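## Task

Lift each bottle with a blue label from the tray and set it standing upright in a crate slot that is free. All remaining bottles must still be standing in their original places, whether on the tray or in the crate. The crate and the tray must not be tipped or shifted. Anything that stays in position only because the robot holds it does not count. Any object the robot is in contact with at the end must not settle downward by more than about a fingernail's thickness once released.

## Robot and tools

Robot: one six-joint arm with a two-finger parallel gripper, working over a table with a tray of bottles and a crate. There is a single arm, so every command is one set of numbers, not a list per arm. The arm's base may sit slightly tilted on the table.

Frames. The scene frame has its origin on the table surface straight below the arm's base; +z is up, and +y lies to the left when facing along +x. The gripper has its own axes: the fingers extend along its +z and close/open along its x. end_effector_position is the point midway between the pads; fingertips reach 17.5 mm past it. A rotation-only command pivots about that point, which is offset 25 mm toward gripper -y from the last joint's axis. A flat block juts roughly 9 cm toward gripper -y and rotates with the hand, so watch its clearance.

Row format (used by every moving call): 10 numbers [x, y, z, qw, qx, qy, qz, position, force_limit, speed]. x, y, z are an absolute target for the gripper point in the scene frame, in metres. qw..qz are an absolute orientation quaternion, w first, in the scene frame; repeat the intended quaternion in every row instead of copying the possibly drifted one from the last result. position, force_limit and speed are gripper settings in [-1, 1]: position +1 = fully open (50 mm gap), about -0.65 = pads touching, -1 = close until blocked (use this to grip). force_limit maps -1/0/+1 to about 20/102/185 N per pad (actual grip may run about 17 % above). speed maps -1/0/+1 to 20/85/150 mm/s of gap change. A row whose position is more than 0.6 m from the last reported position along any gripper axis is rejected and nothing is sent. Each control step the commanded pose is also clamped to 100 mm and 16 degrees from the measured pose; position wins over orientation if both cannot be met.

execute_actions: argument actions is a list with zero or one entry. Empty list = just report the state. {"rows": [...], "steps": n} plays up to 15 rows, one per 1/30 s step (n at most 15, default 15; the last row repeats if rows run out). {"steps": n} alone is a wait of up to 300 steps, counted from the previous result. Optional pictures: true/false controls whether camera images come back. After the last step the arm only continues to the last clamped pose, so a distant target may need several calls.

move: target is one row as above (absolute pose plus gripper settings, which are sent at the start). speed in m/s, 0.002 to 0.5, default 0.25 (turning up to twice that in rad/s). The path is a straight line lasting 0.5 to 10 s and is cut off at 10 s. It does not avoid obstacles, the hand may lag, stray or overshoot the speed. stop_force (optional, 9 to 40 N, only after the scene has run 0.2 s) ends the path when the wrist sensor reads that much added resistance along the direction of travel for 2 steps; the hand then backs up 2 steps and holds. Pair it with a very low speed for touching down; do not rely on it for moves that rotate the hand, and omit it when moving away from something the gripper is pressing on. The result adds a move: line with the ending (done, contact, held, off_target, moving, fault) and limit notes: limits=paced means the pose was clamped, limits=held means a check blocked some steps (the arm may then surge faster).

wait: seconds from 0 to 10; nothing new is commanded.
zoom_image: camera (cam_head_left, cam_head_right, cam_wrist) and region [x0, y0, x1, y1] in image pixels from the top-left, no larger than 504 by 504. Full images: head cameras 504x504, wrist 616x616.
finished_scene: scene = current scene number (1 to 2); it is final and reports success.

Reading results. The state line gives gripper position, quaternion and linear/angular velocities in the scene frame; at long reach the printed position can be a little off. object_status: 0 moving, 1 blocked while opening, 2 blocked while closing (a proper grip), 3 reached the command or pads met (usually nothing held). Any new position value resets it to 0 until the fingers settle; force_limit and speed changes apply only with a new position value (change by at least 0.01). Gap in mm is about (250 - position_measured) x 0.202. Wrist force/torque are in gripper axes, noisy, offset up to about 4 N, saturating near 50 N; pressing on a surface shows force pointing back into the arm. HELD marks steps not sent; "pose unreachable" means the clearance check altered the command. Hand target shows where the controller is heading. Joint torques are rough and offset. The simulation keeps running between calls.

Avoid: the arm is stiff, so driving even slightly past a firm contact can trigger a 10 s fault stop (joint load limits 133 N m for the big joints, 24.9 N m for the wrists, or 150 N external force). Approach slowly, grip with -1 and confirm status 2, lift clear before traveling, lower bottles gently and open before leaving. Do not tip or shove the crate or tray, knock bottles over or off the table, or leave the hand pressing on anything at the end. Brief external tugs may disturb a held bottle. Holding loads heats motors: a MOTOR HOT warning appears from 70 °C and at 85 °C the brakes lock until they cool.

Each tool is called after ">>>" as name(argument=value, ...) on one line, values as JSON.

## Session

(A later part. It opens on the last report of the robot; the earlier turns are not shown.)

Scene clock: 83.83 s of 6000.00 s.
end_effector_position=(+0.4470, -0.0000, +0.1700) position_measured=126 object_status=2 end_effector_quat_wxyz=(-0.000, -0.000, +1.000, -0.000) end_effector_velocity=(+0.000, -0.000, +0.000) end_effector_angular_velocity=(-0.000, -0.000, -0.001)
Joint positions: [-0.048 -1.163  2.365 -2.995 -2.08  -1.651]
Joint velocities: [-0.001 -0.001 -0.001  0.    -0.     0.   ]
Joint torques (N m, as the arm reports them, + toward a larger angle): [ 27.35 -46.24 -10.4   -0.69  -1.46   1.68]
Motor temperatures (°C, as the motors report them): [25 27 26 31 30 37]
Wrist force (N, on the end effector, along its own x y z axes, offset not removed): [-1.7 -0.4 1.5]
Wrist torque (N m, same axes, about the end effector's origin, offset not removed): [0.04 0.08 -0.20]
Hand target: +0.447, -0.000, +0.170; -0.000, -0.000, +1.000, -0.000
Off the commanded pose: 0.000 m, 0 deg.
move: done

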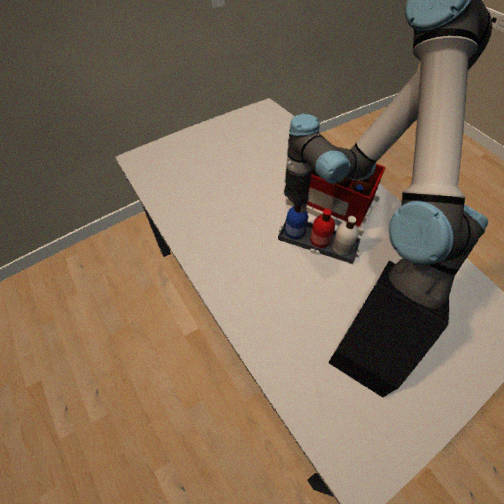

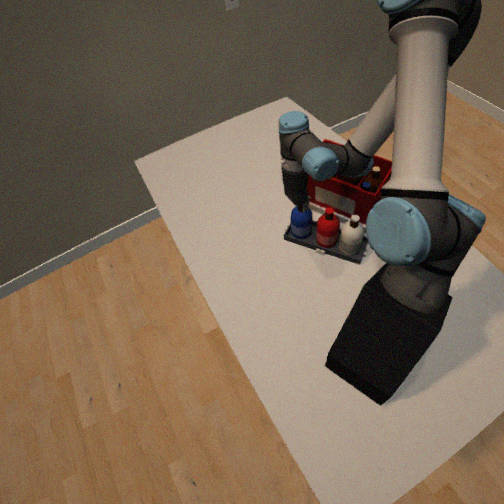

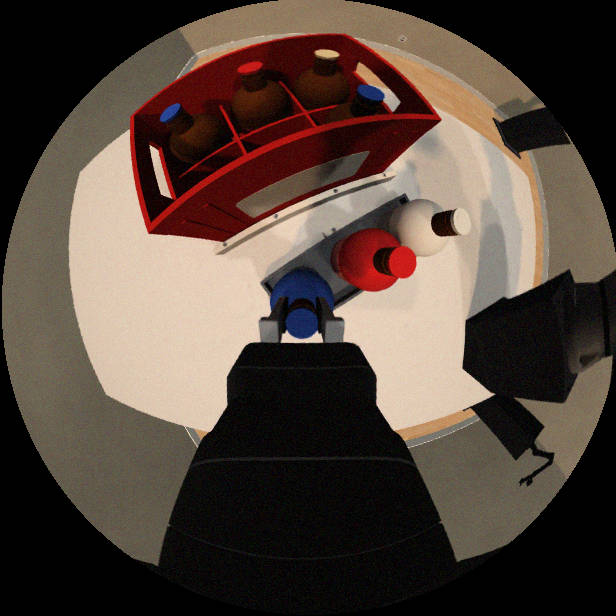

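>>> move(target=[0.447,0.0,0.39,0,0,1,0,-1,-0.4,-0.5], speed=0.12)

>>> move(target=[0.463,-0.15,0.39,0,0,1,0,-1,-0.4,-0.5], speed=0.12)

>>> move(target=[0.463,-0.15,0.34,0,0,1,0,-1,-0.4,-0.5], speed=0.04, stop_force=10)

>>> zoom_image(camera="cam_wrist", region=[160,160,460,400])

>>> zoom_image(camera="cam_head_left", region=[270,100,430,260])

Scene clock: 101.23 s of 6000.00 s.
end_effector_position=(+0.4470, -0.0002, +0.3898) position_measured=126 object_status=2 end_effector_quat_wxyz=(-0.000, -0.000, +1.000, -0.000) end_effector_velocity=(+0.000, -0.000, +0.001) end_effector_angular_velocity=(-0.001, +0.000, -0.000)
Joint positions: [ 0.225 -1.623  2.15  -2.161 -2.121 -1.338]
Joint velocities: [ 0.002 -0.001 -0.003  0.005 -0.001  0.002]
Joint torques (N m, as the arm reports them, + toward a larger angle): [ 21.75 -36.79 -25.22  -1.55  -2.47   1.57]
Motor temperatures (°C, as the motors report them): [25 27 26 31 30 37]
Wrist force (N, on the end effector, along its own x y z axes, offset not removed): [-2.2 0.9 5.0]
Wrist torque (N m, same axes, about the end effector's origin, offset not removed): [0.24 0.62 -0.10]
Hand target: +0.447, -0.000, +0.390; -0.000, -0.000, +1.000, -0.000
Off the commanded pose: 0.000 m, 0 deg.
After step 90, 12.13 s passed at rest.
move: done

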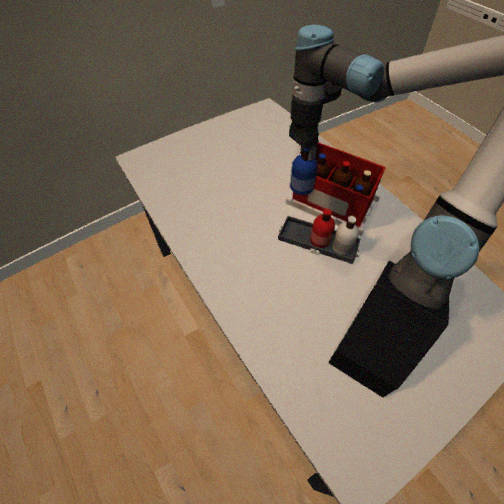

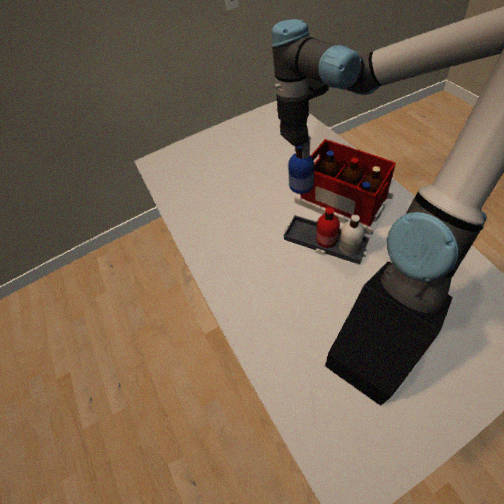

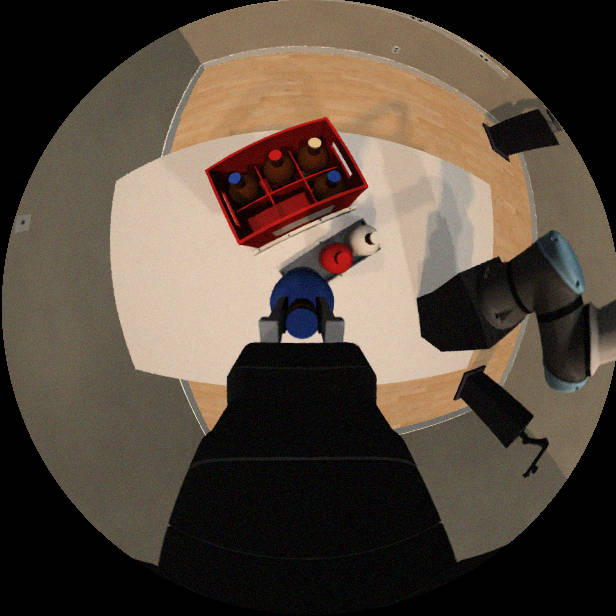

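Scene clock: 102.93 s of 6000.00 s.
end_effector_position=(+0.4634, -0.1497, +0.3899) position_measured=126 object_status=2 end_effector_quat_wxyz=(+0.000, +0.000, +1.000, +0.001) end_effector_velocity=(-0.001, -0.001, -0.001) end_effector_angular_velocity=(-0.001, +0.001, +0.001)
Joint positions: [-0.107 -1.803  2.136 -2.159 -2.065 -1.717]
Joint velocities: [-0.003 -0.001  0.002 -0.002 -0.    -0.004]
Joint torques (N m, as the arm reports them, + toward a larger angle): [  0.66 -37.7  -25.82  -5.22   1.8   -1.28]
Motor temperatures (°C, as the motors report them): [25 27 26 31 30 37]
Wrist force (N, on the end effector, along its own x y z axes, offset not removed): [1.5 -0.5 7.5]
Wrist torque (N m, same axes, about the end effector's origin, offset not removed): [0.05 -0.36 -0.19]
Hand target: +0.463, -0.150, +0.390; +0.000, +0.000, +1.000, +0.001
Off the commanded pose: 0.001 m, 0 deg.
move: done

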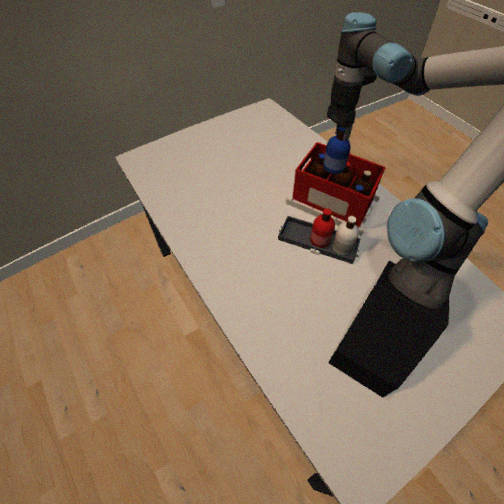

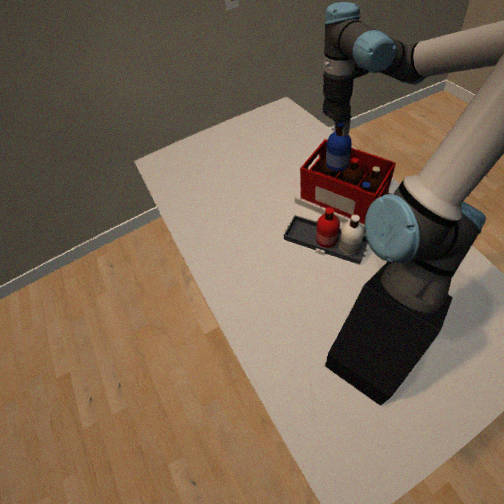

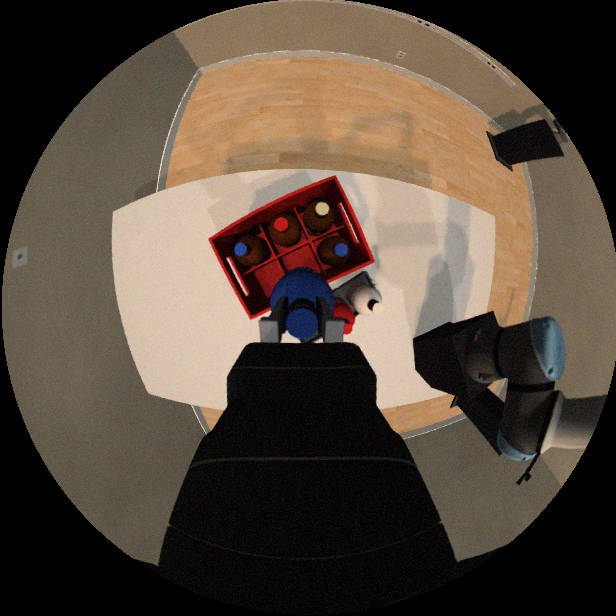

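Scene clock: 104.50 s of 6000.00 s.
end_effector_position=(+0.4630, -0.1500, +0.3401) position_measured=126 object_status=2 end_effector_quat_wxyz=(+0.000, +0.000, +1.000, +0.000) end_effector_velocity=(+0.000, -0.000, -0.001) end_effector_angular_velocity=(+0.000, -0.001, -0.001)
Joint positions: [-0.17  -1.742  2.216 -2.332 -2.049 -1.786]
Joint velocities: [-0.002  0.001  0.001 -0.004  0.001 -0.002]
Joint torques (N m, as the arm reports them, + toward a larger angle): [  0.93 -11.48 -11.21  -5.29   1.83  -1.26]
Motor temperatures (°C, as the motors report them): [25 27 26 31 30 37]
Wrist force (N, on the end effector, along its own x y z axes, offset not removed): [-0.5 -0.3 4.2]
Wrist torque (N m, same axes, about the end effector's origin, offset not removed): [-0.04 0.12 -0.13]
Hand target: +0.463, -0.150, +0.340; +0.000, +0.000, +1.000, +0.000
Off the commanded pose: 0.000 m, 0 deg.
move: done

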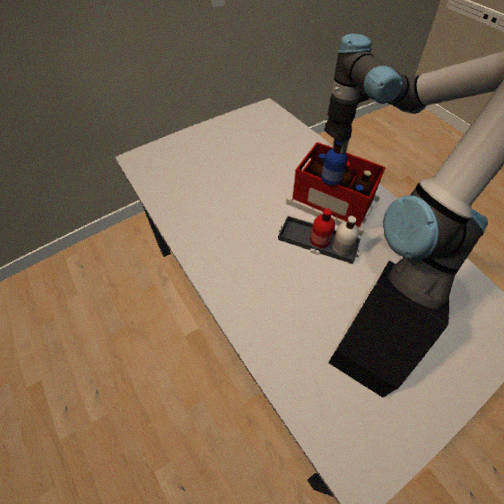

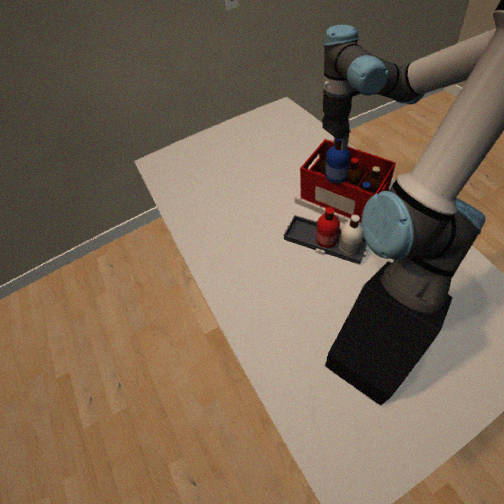

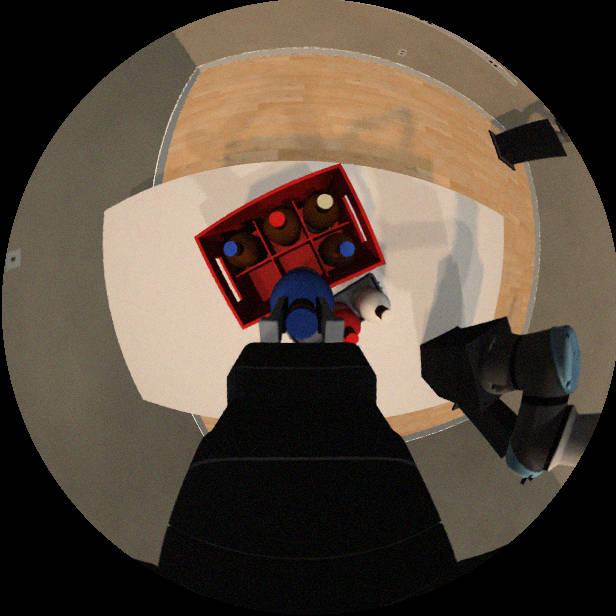

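Region (160, 160, 460, 400) of cam_wrist's 616x616 image, scaled by 1.680, with more detail than that image has; it fills the top 403 rows of this view, and the rest is white.

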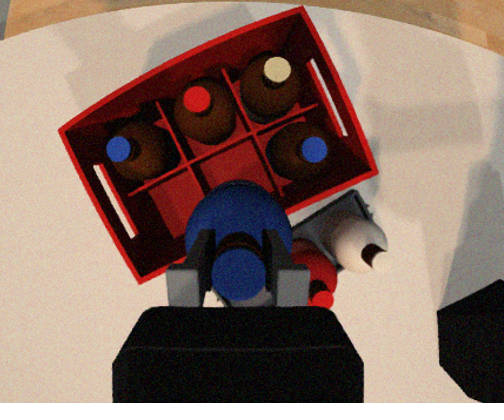

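Region (270, 100, 430, 260) of cam_head_left's 504x504 image, scaled by 3.150, with more detail than that image has.

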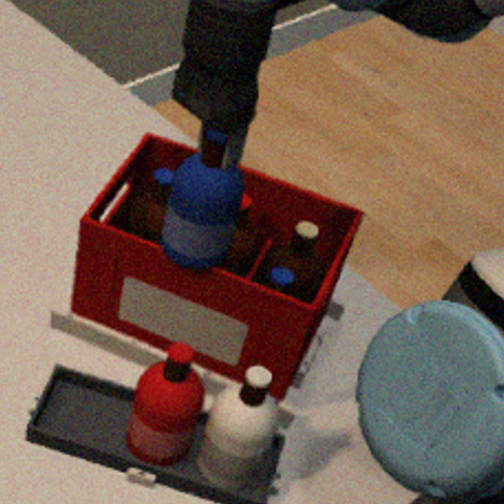

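>>> move(target=[0.468,-0.152,0.27,0,0,1,0,-1,-0.4,-0.5], speed=0.015, stop_force=9)

>>> zoom_image(camera="cam_head_left", region=[270,100,430,260])

Scene clock: 113.37 s of 6000.00 s.
end_effector_position=(+0.4630, -0.1499, +0.3397) position_measured=126 object_status=2 end_effector_quat_wxyz=(-0.000, +0.000, +1.000, +0.000) end_effector_velocity=(-0.001, +0.001, +0.001) end_effector_angular_velocity=(+0.000, -0.001, +0.001)
Joint positions: [-0.171 -1.741  2.216 -2.333 -2.049 -1.786]
Joint velocities: [ 0.002 -0.003  0.002  0.001  0.     0.   ]
Joint torques (N m, as the arm reports them, + toward a larger angle): [ 19.19 -34.32 -18.71   0.35   1.58   1.73]
Motor temperatures (°C, as the motors report them): [25 27 26 31 30 37]
Wrist force (N, on the end effector, along its own x y z axes, offset not removed): [-1.1 -1.2 -6.4]
Wrist torque (N m, same axes, about the end effector's origin, offset not removed): [0.08 0.36 -0.17]
Hand target: +0.463, -0.150, +0.340; +0.000, +0.000, +1.000, +0.000
Off the commanded pose: 0.070 m, 0 deg.
After step 90, 5.37 s passed at rest.
move: contact

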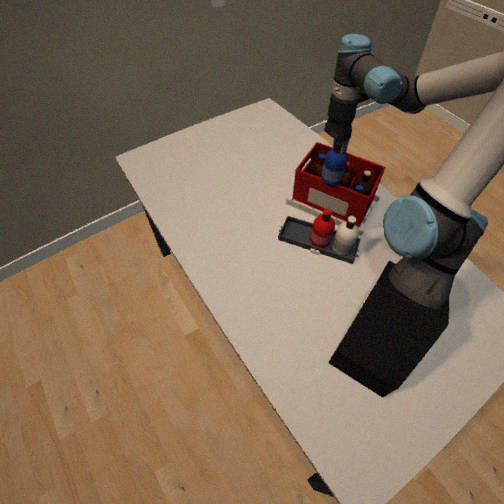

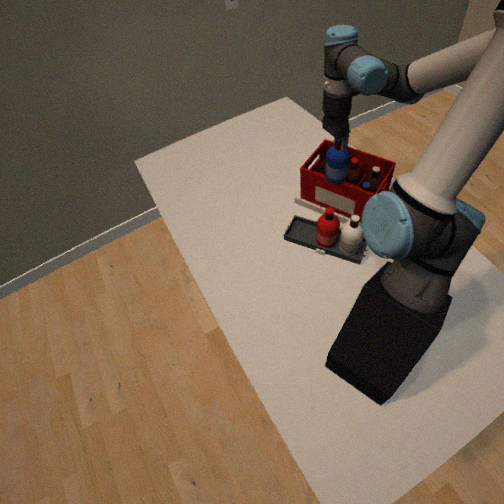

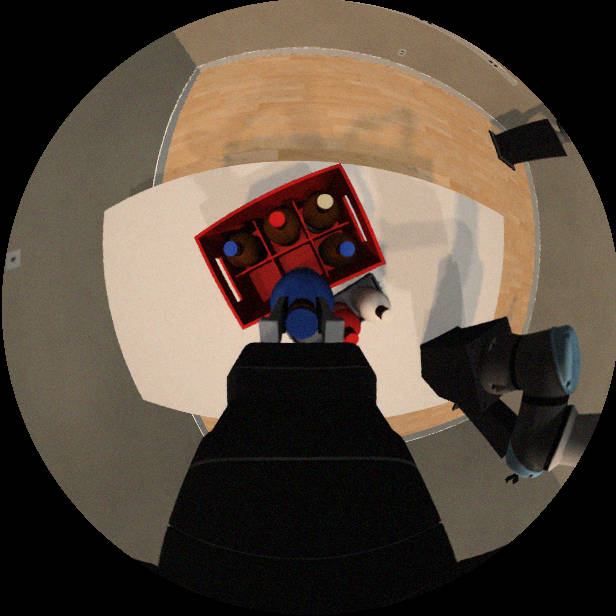

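Region (270, 100, 430, 260) of cam_head_left's 504x504 image, scaled by 3.150, with more detail than that image has.

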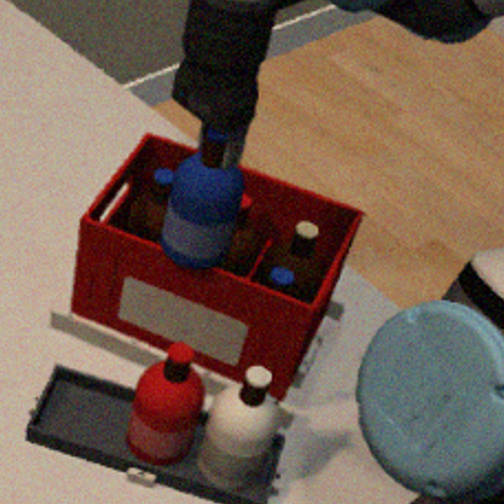

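>>> move(target=[0.472,-0.168,0.35,0,0,1,0,-1,-0.4,-0.5], speed=0.03)

>>> move(target=[0.472,-0.168,0.29,0,0,1,0,-1,-0.4,-0.5], speed=0.015, stop_force=9)

>>> zoom_image(camera="cam_wrist", region=[160,160,460,400])

>>> zoom_image(camera="cam_head_left", region=[270,100,430,260])

Scene clock: 121.07 s of 6000.00 s.
end_effector_position=(+0.4720, -0.1679, +0.3499) position_measured=126 object_status=2 end_effector_quat_wxyz=(+0.000, +0.000, +1.000, +0.000) end_effector_velocity=(+0.001, -0.001, +0.001) end_effector_angular_velocity=(-0.000, -0.002, -0.001)
Joint positions: [-0.195 -1.752  2.173 -2.292 -2.042 -1.812]
Joint velocities: [-0.001 -0.001 -0.004  0.002  0.    -0.001]
Joint torques (N m, as the arm reports them, + toward a larger angle): [  0.98 -41.28 -24.62  -1.4    1.82  -1.52]
Motor temperatures (°C, as the motors report them): [25 27 26 31 30 37]
Wrist force (N, on the end effector, along its own x y z axes, offset not removed): [-1.8 1.6 6.2]
Wrist torque (N m, same axes, about the end effector's origin, offset not removed): [0.42 0.26 -0.02]
Hand target: +0.472, -0.168, +0.350; +0.000, +0.000, +1.000, +0.000
Off the commanded pose: 0.000 m, 0 deg.
After step 90, 3.67 s passed at rest.
move: done

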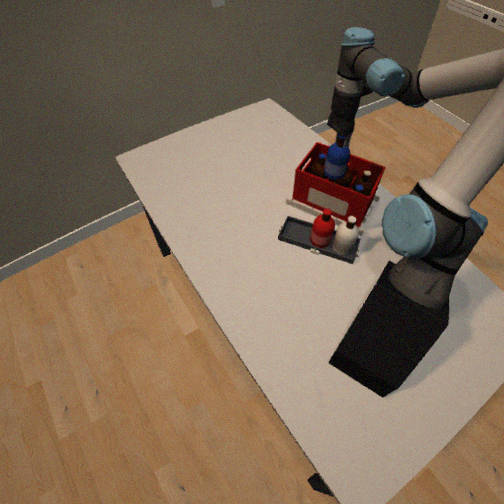

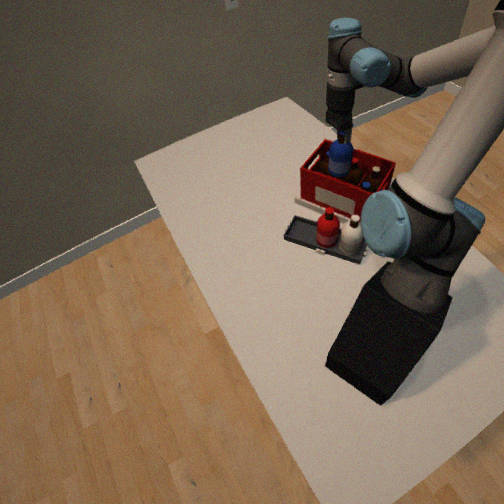

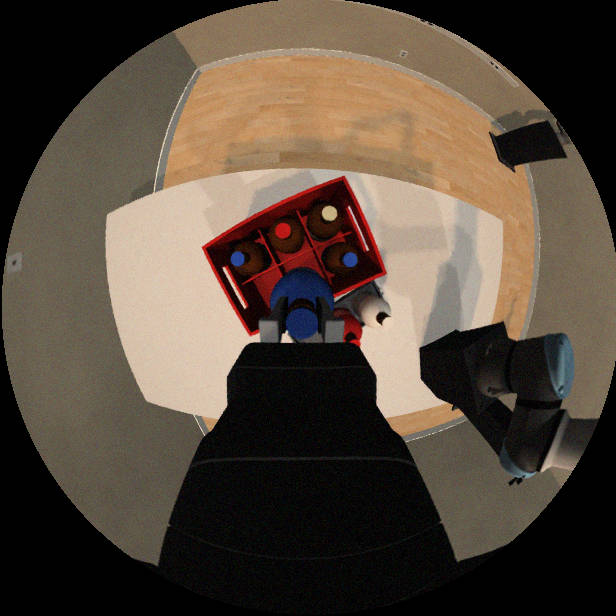

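Scene clock: 122.57 s of 6000.00 s.
end_effector_position=(+0.4720, -0.1680, +0.3328) position_measured=126 object_status=2 end_effector_quat_wxyz=(-0.000, +0.000, +1.000, +0.000) end_effector_velocity=(-0.000, +0.001, +0.003) end_effector_angular_velocity=(+0.001, +0.001, +0.001)
Joint positions: [-0.215 -1.727  2.197 -2.35  -2.036 -1.834]
Joint velocities: [ 0.005 -0.004 -0.004  0.012 -0.001  0.006]
Joint torques (N m, as the arm reports them, + toward a larger angle): [ 21.87 -35.98 -14.92   2.42   1.32   1.64]
Motor temperatures (°C, as the motors report them): [25 27 26 31 30 37]
Wrist force (N, on the end effector, along its own x y z axes, offset not removed): [-8.9 -5.6 -10.8]
Wrist torque (N m, same axes, about the end effector's origin, offset not removed): [1.27 0.39 -0.20]
Hand target: +0.472, -0.168, +0.333; +0.000, +0.000, +1.000, -0.000
Off the commanded pose: 0.043 m, 0 deg.
move: contact

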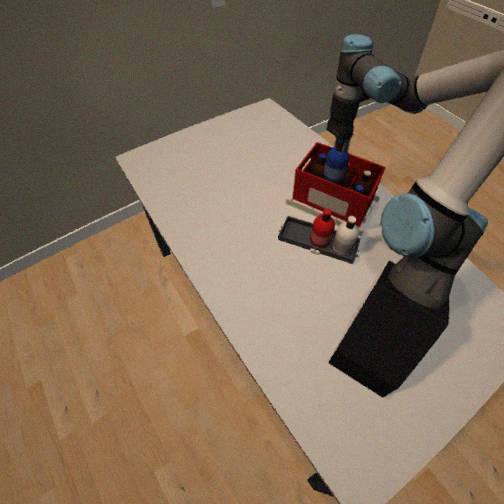

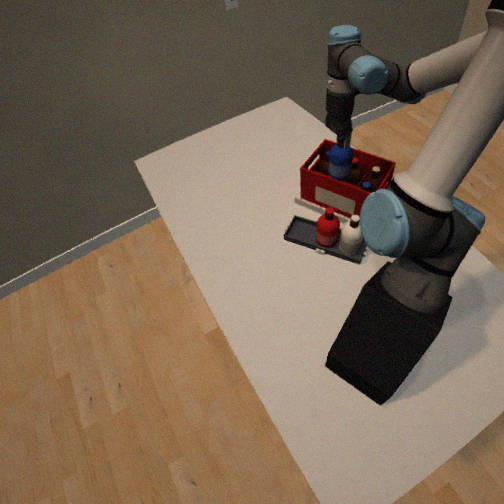

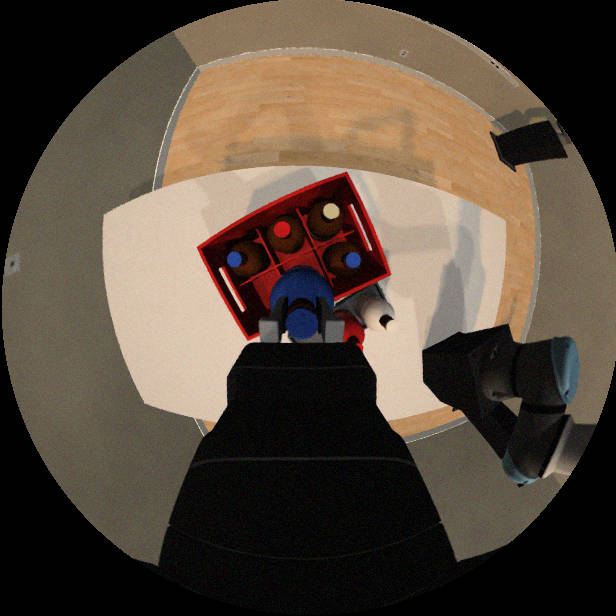

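Region (160, 160, 460, 400) of cam_wrist's 616x616 image, scaled by 1.680, with more detail than that image has; it fills the top 403 rows of this view, and the rest is white.

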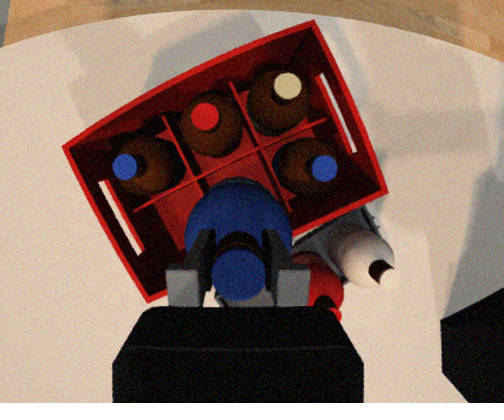

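Region (270, 100, 430, 260) of cam_head_left's 504x504 image, scaled by 3.150, with more detail than that image has.

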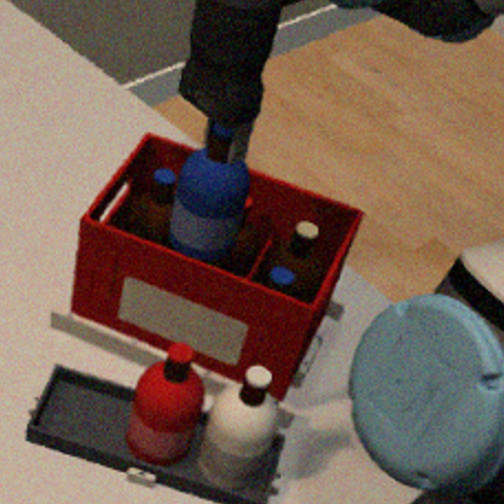

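>>> move(target=[0.479,-0.174,0.342,0,0,1,0,-1,-0.4,-0.5], speed=0.02)

>>> move(target=[0.479,-0.174,0.28,0,0,1,0,-1,-0.4,-0.5], speed=0.015, stop_force=9)

Scene clock: 130.70 s of 6000.00 s.
end_effector_position=(+0.4790, -0.1739, +0.3419) position_measured=126 object_status=2 end_effector_quat_wxyz=(+0.000, -0.000, +1.000, -0.000) end_effector_velocity=(+0.000, -0.000, +0.001) end_effector_angular_velocity=(+0.000, +0.001, +0.001)
Joint positions: [-0.214 -1.729  2.165 -2.315 -2.037 -1.833]
Joint velocities: [ 0.001  0.    -0.003  0.004 -0.    -0.   ]
Joint torques (N m, as the arm reports them, + toward a larger angle): [ 22.78 -42.59 -23.93  -1.62  -2.46   1.66]
Motor temperatures (°C, as the motors report them): [25 27 26 31 30 37]
Wrist force (N, on the end effector, along its own x y z axes, offset not removed): [2.5 1.0 6.2]
Wrist torque (N m, same axes, about the end effector's origin, offset not removed): [0.31 -0.54 -0.33]
Hand target: +0.479, -0.174, +0.342; -0.000, -0.000, +1.000, -0.000
Off the commanded pose: 0.000 m, 0 deg.
After step 90, 4.23 s passed at rest.
move: done

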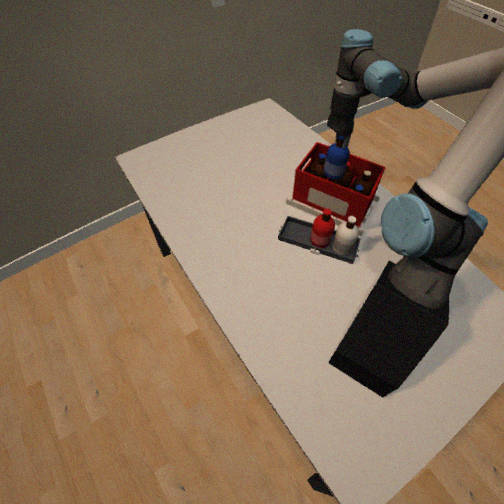

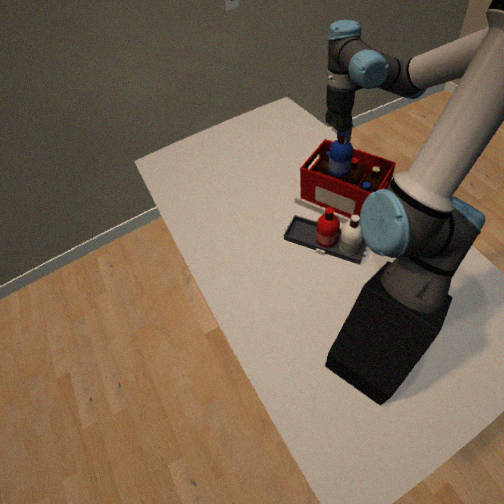

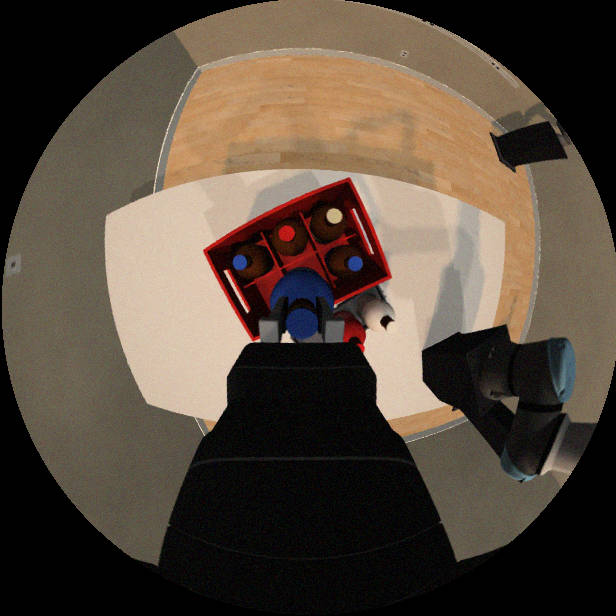

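Scene clock: 135.07 s of 6000.00 s.
end_effector_position=(+0.4790, -0.1739, +0.2801) position_measured=126 object_status=2 end_effector_quat_wxyz=(+0.000, +0.000, +1.000, +0.000) end_effector_velocity=(+0.001, -0.000, -0.001) end_effector_angular_velocity=(-0.001, -0.001, +0.000)
Joint positions: [-0.284 -1.624  2.238 -2.526 -2.014 -1.907]
Joint velocities: [-0.001  0.003  0.    -0.006 -0.001 -0.002]
Joint torques (N m, as the arm reports them, + toward a larger angle): [  3.22 -16.81  -8.83  -5.25   1.82  -1.41]
Motor temperatures (°C, as the motors report them): [25 27 26 31 30 37]
Wrist force (N, on the end effector, along its own x y z axes, offset not removed): [-0.2 -1.2 6.3]
Wrist torque (N m, same axes, about the end effector's origin, offset not removed): [-0.02 0.08 -0.09]
Hand target: +0.479, -0.174, +0.280; +0.000, +0.000, +1.000, +0.000
Off the commanded pose: 0.000 m, 0 deg.
move: done

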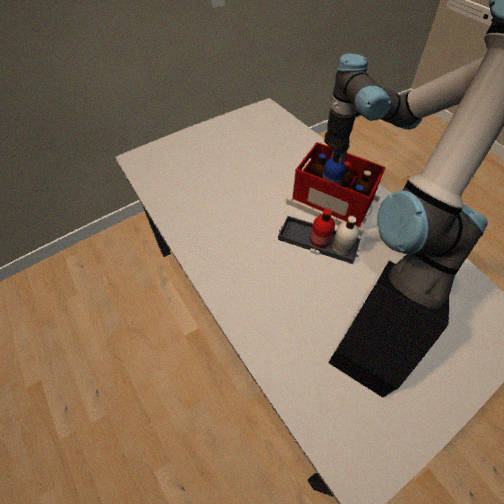

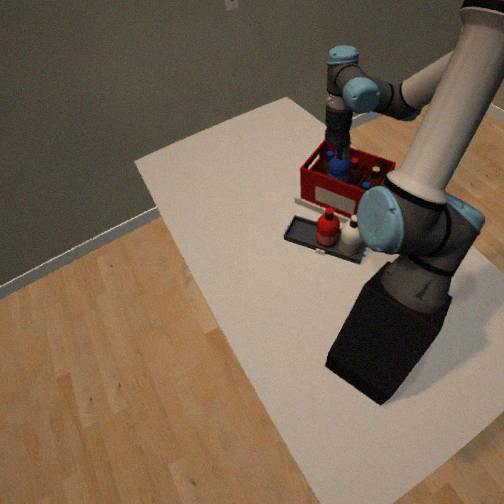

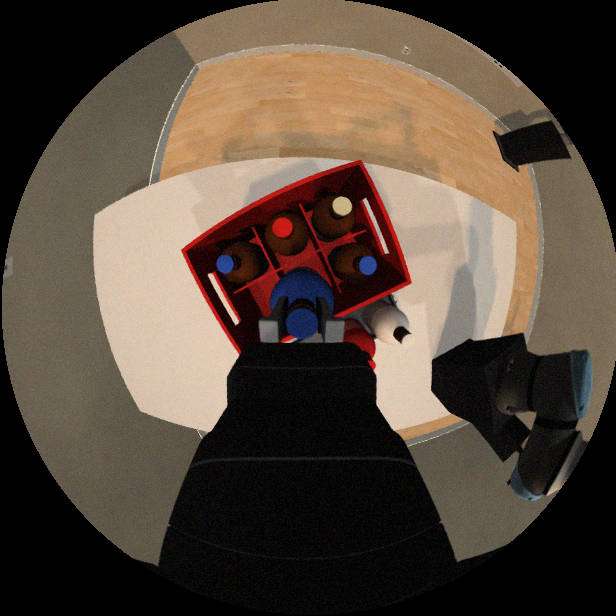

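>>> move(target=[0.479,-0.174,0.16,0,0,1,0,-1,-0.4,-0.5], speed=0.015, stop_force=12)

Scene clock: 141.27 s of 6000.00 s.
end_effector_position=(+0.4789, -0.1739, +0.2578) position_measured=126 object_status=2 end_effector_quat_wxyz=(-0.000, +0.000, +1.000, +0.000) end_effector_velocity=(+0.000, +0.001, +0.003) end_effector_angular_velocity=(+0.003, -0.000, +0.000)
Joint positions: [-0.308 -1.578  2.258 -2.602 -2.006 -1.932]
Joint velocities: [ 0.005 -0.007 -0.003  0.012  0.001  0.005]
Joint torques (N m, as the arm reports them, + toward a larger angle): [ 21.08 -36.2  -14.88   0.31   1.15   1.72]
Motor temperatures (°C, as the motors report them): [25 27 26 31 30 37]
Wrist force (N, on the end effector, along its own x y z axes, offset not removed): [1.3 -0.8 -16.5]
Wrist torque (N m, same axes, about the end effector's origin, offset not removed): [0.13 0.21 -0.16]
Hand target: +0.479, -0.174, +0.258; +0.000, +0.000, +1.000, +0.000
Off the commanded pose: 0.098 m, 0 deg.
After step 90, 1.37 s passed at rest.
move: contact

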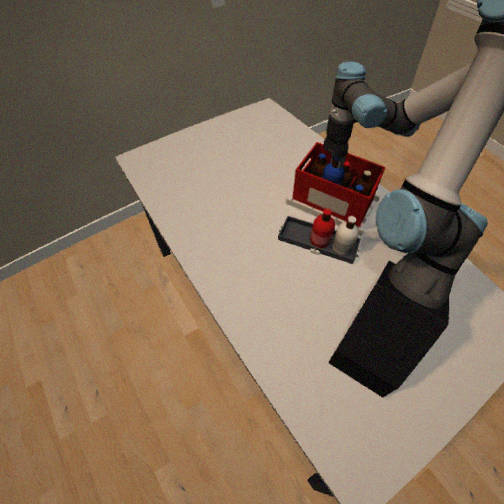

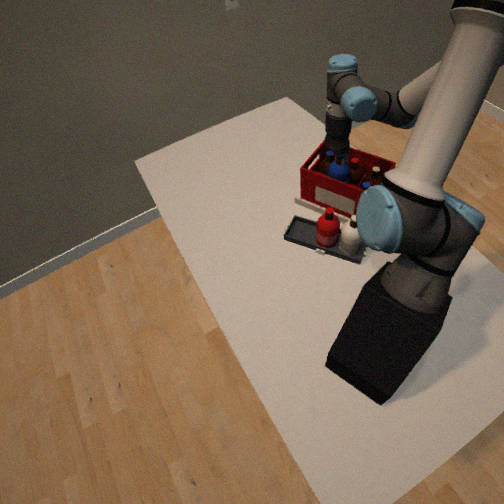

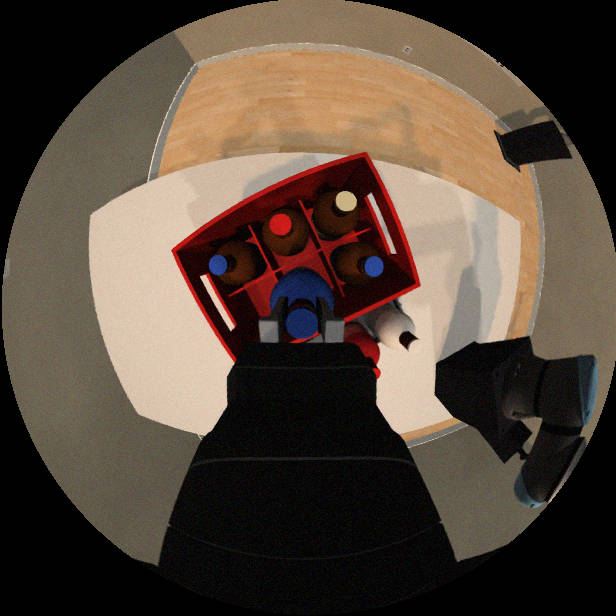

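>>> zoom_image(camera="cam_wrist", region=[200,200,420,350])

Region (200, 200, 420, 350) of cam_wrist's 616x616 image, scaled by 2.291, with more detail than that image has; it fills the top 344 rows of this view, and the rest is white.

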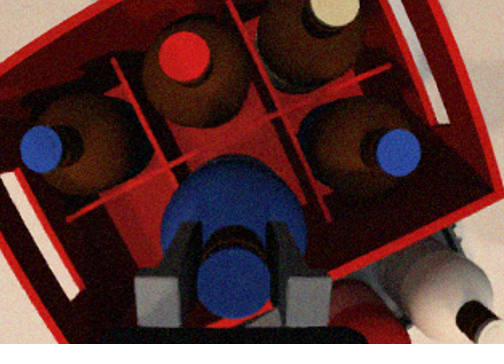

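>>> move(target=[0.472,-0.178,0.263,0,0,1,0,-1,-0.4,-0.5], speed=0.01)

>>> move(target=[0.472,-0.178,0.17,0,0,1,0,-1,-0.4,-0.5], speed=0.015, stop_force=12)

>>> zoom_image(camera="cam_wrist", region=[200,200,420,350])

Scene clock: 165.07 s of 6000.00 s.
end_effector_position=(+0.4721, -0.1780, +0.2630) position_measured=126 object_status=2 end_effector_quat_wxyz=(+0.000, +0.000, +1.000, +0.000) end_effector_velocity=(-0.001, -0.000, +0.001) end_effector_angular_velocity=(+0.001, -0.000, +0.001)
Joint positions: [-0.317 -1.607  2.27  -2.59  -2.003 -1.941]
Joint velocities: [-0.    -0.004  0.001  0.002  0.001 -0.001]
Joint torques (N m, as the arm reports them, + toward a larger angle): [  3.11 -44.9   -7.52  -1.59   1.83  -1.38]
Motor temperatures (°C, as the motors report them): [25 27 26 31 30 37]
Wrist force (N, on the end effector, along its own x y z axes, offset not removed): [-0.9 -0.4 8.6]
Wrist torque (N m, same axes, about the end effector's origin, offset not removed): [0.16 0.18 -0.27]
Hand target: +0.472, -0.178, +0.263; +0.000, +0.000, +1.000, +0.000
Off the commanded pose: 0.000 m, 0 deg.
After step 90, 19.63 s passed at rest.
move: done

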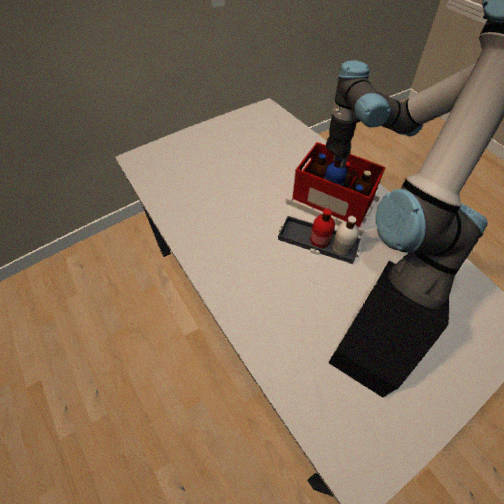

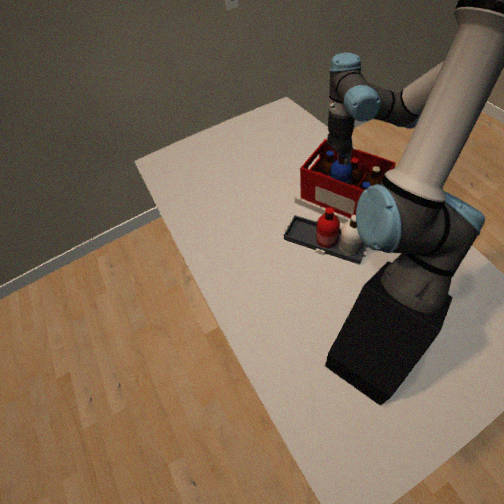

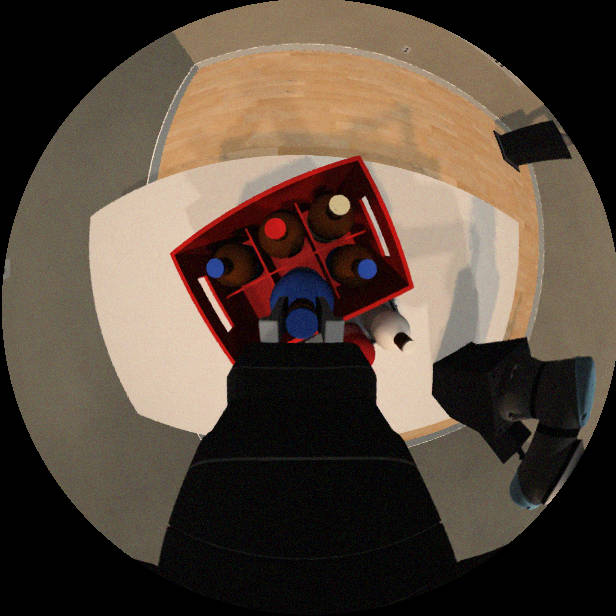

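Scene clock: 171.47 s of 6000.00 s.
end_effector_position=(+0.4719, -0.1779, +0.1726) position_measured=126 object_status=2 end_effector_quat_wxyz=(-0.000, +0.000, +1.000, +0.000) end_effector_velocity=(+0.000, +0.001, +0.002) end_effector_angular_velocity=(+0.003, +0.001, -0.001)
Joint positions: [-0.409 -1.384  2.315 -2.896 -1.969 -2.035]
Joint velocities: [ 0.003 -0.006 -0.002  0.011  0.001  0.005]
Joint torques (N m, as the arm reports them, + toward a larger angle): [ 17.31 -33.95   0.47   1.6    1.69   1.69]
Motor temperatures (°C, as the motors report them): [25 27 26 31 30 37]
Wrist force (N, on the end effector, along its own x y z axes, offset not removed): [1.6 1.4 -37.8]
Wrist torque (N m, same axes, about the end effector's origin, offset not removed): [-0.38 0.44 0.05]
Hand target: +0.472, -0.178, +0.173; +0.000, +0.000, +1.000, +0.000
Off the commanded pose: 0.003 m, 0 deg.
move: contact

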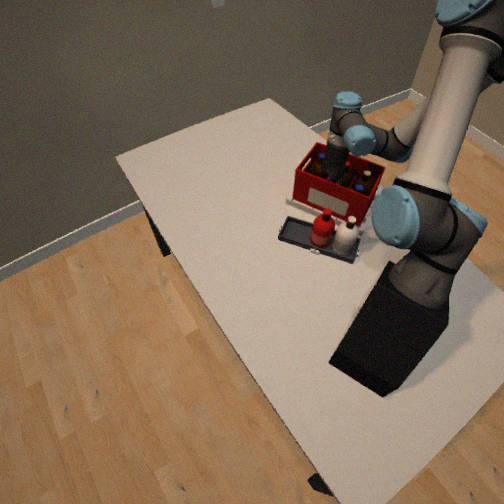

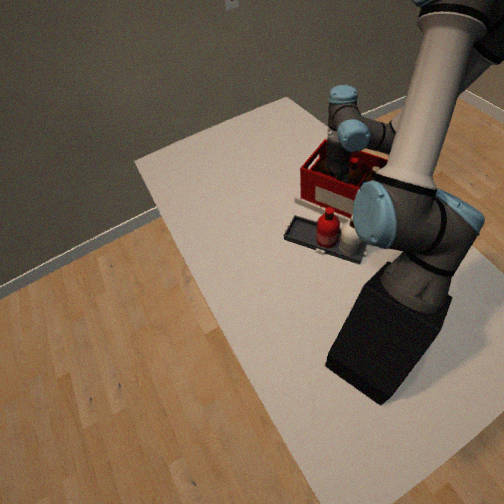

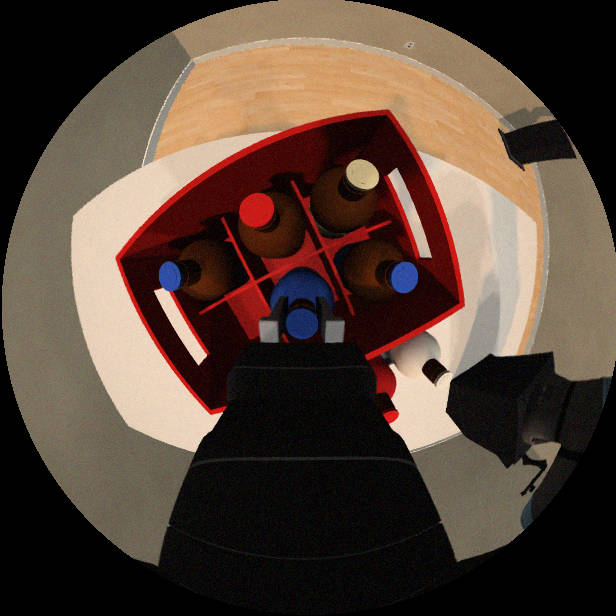

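Region (200, 200, 420, 350) of cam_wrist's 616x616 image, scaled by 2.291, with more detail than that image has; it fills the top 344 rows of this view, and the rest is white.

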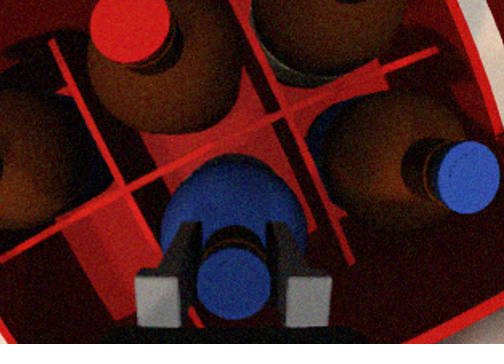

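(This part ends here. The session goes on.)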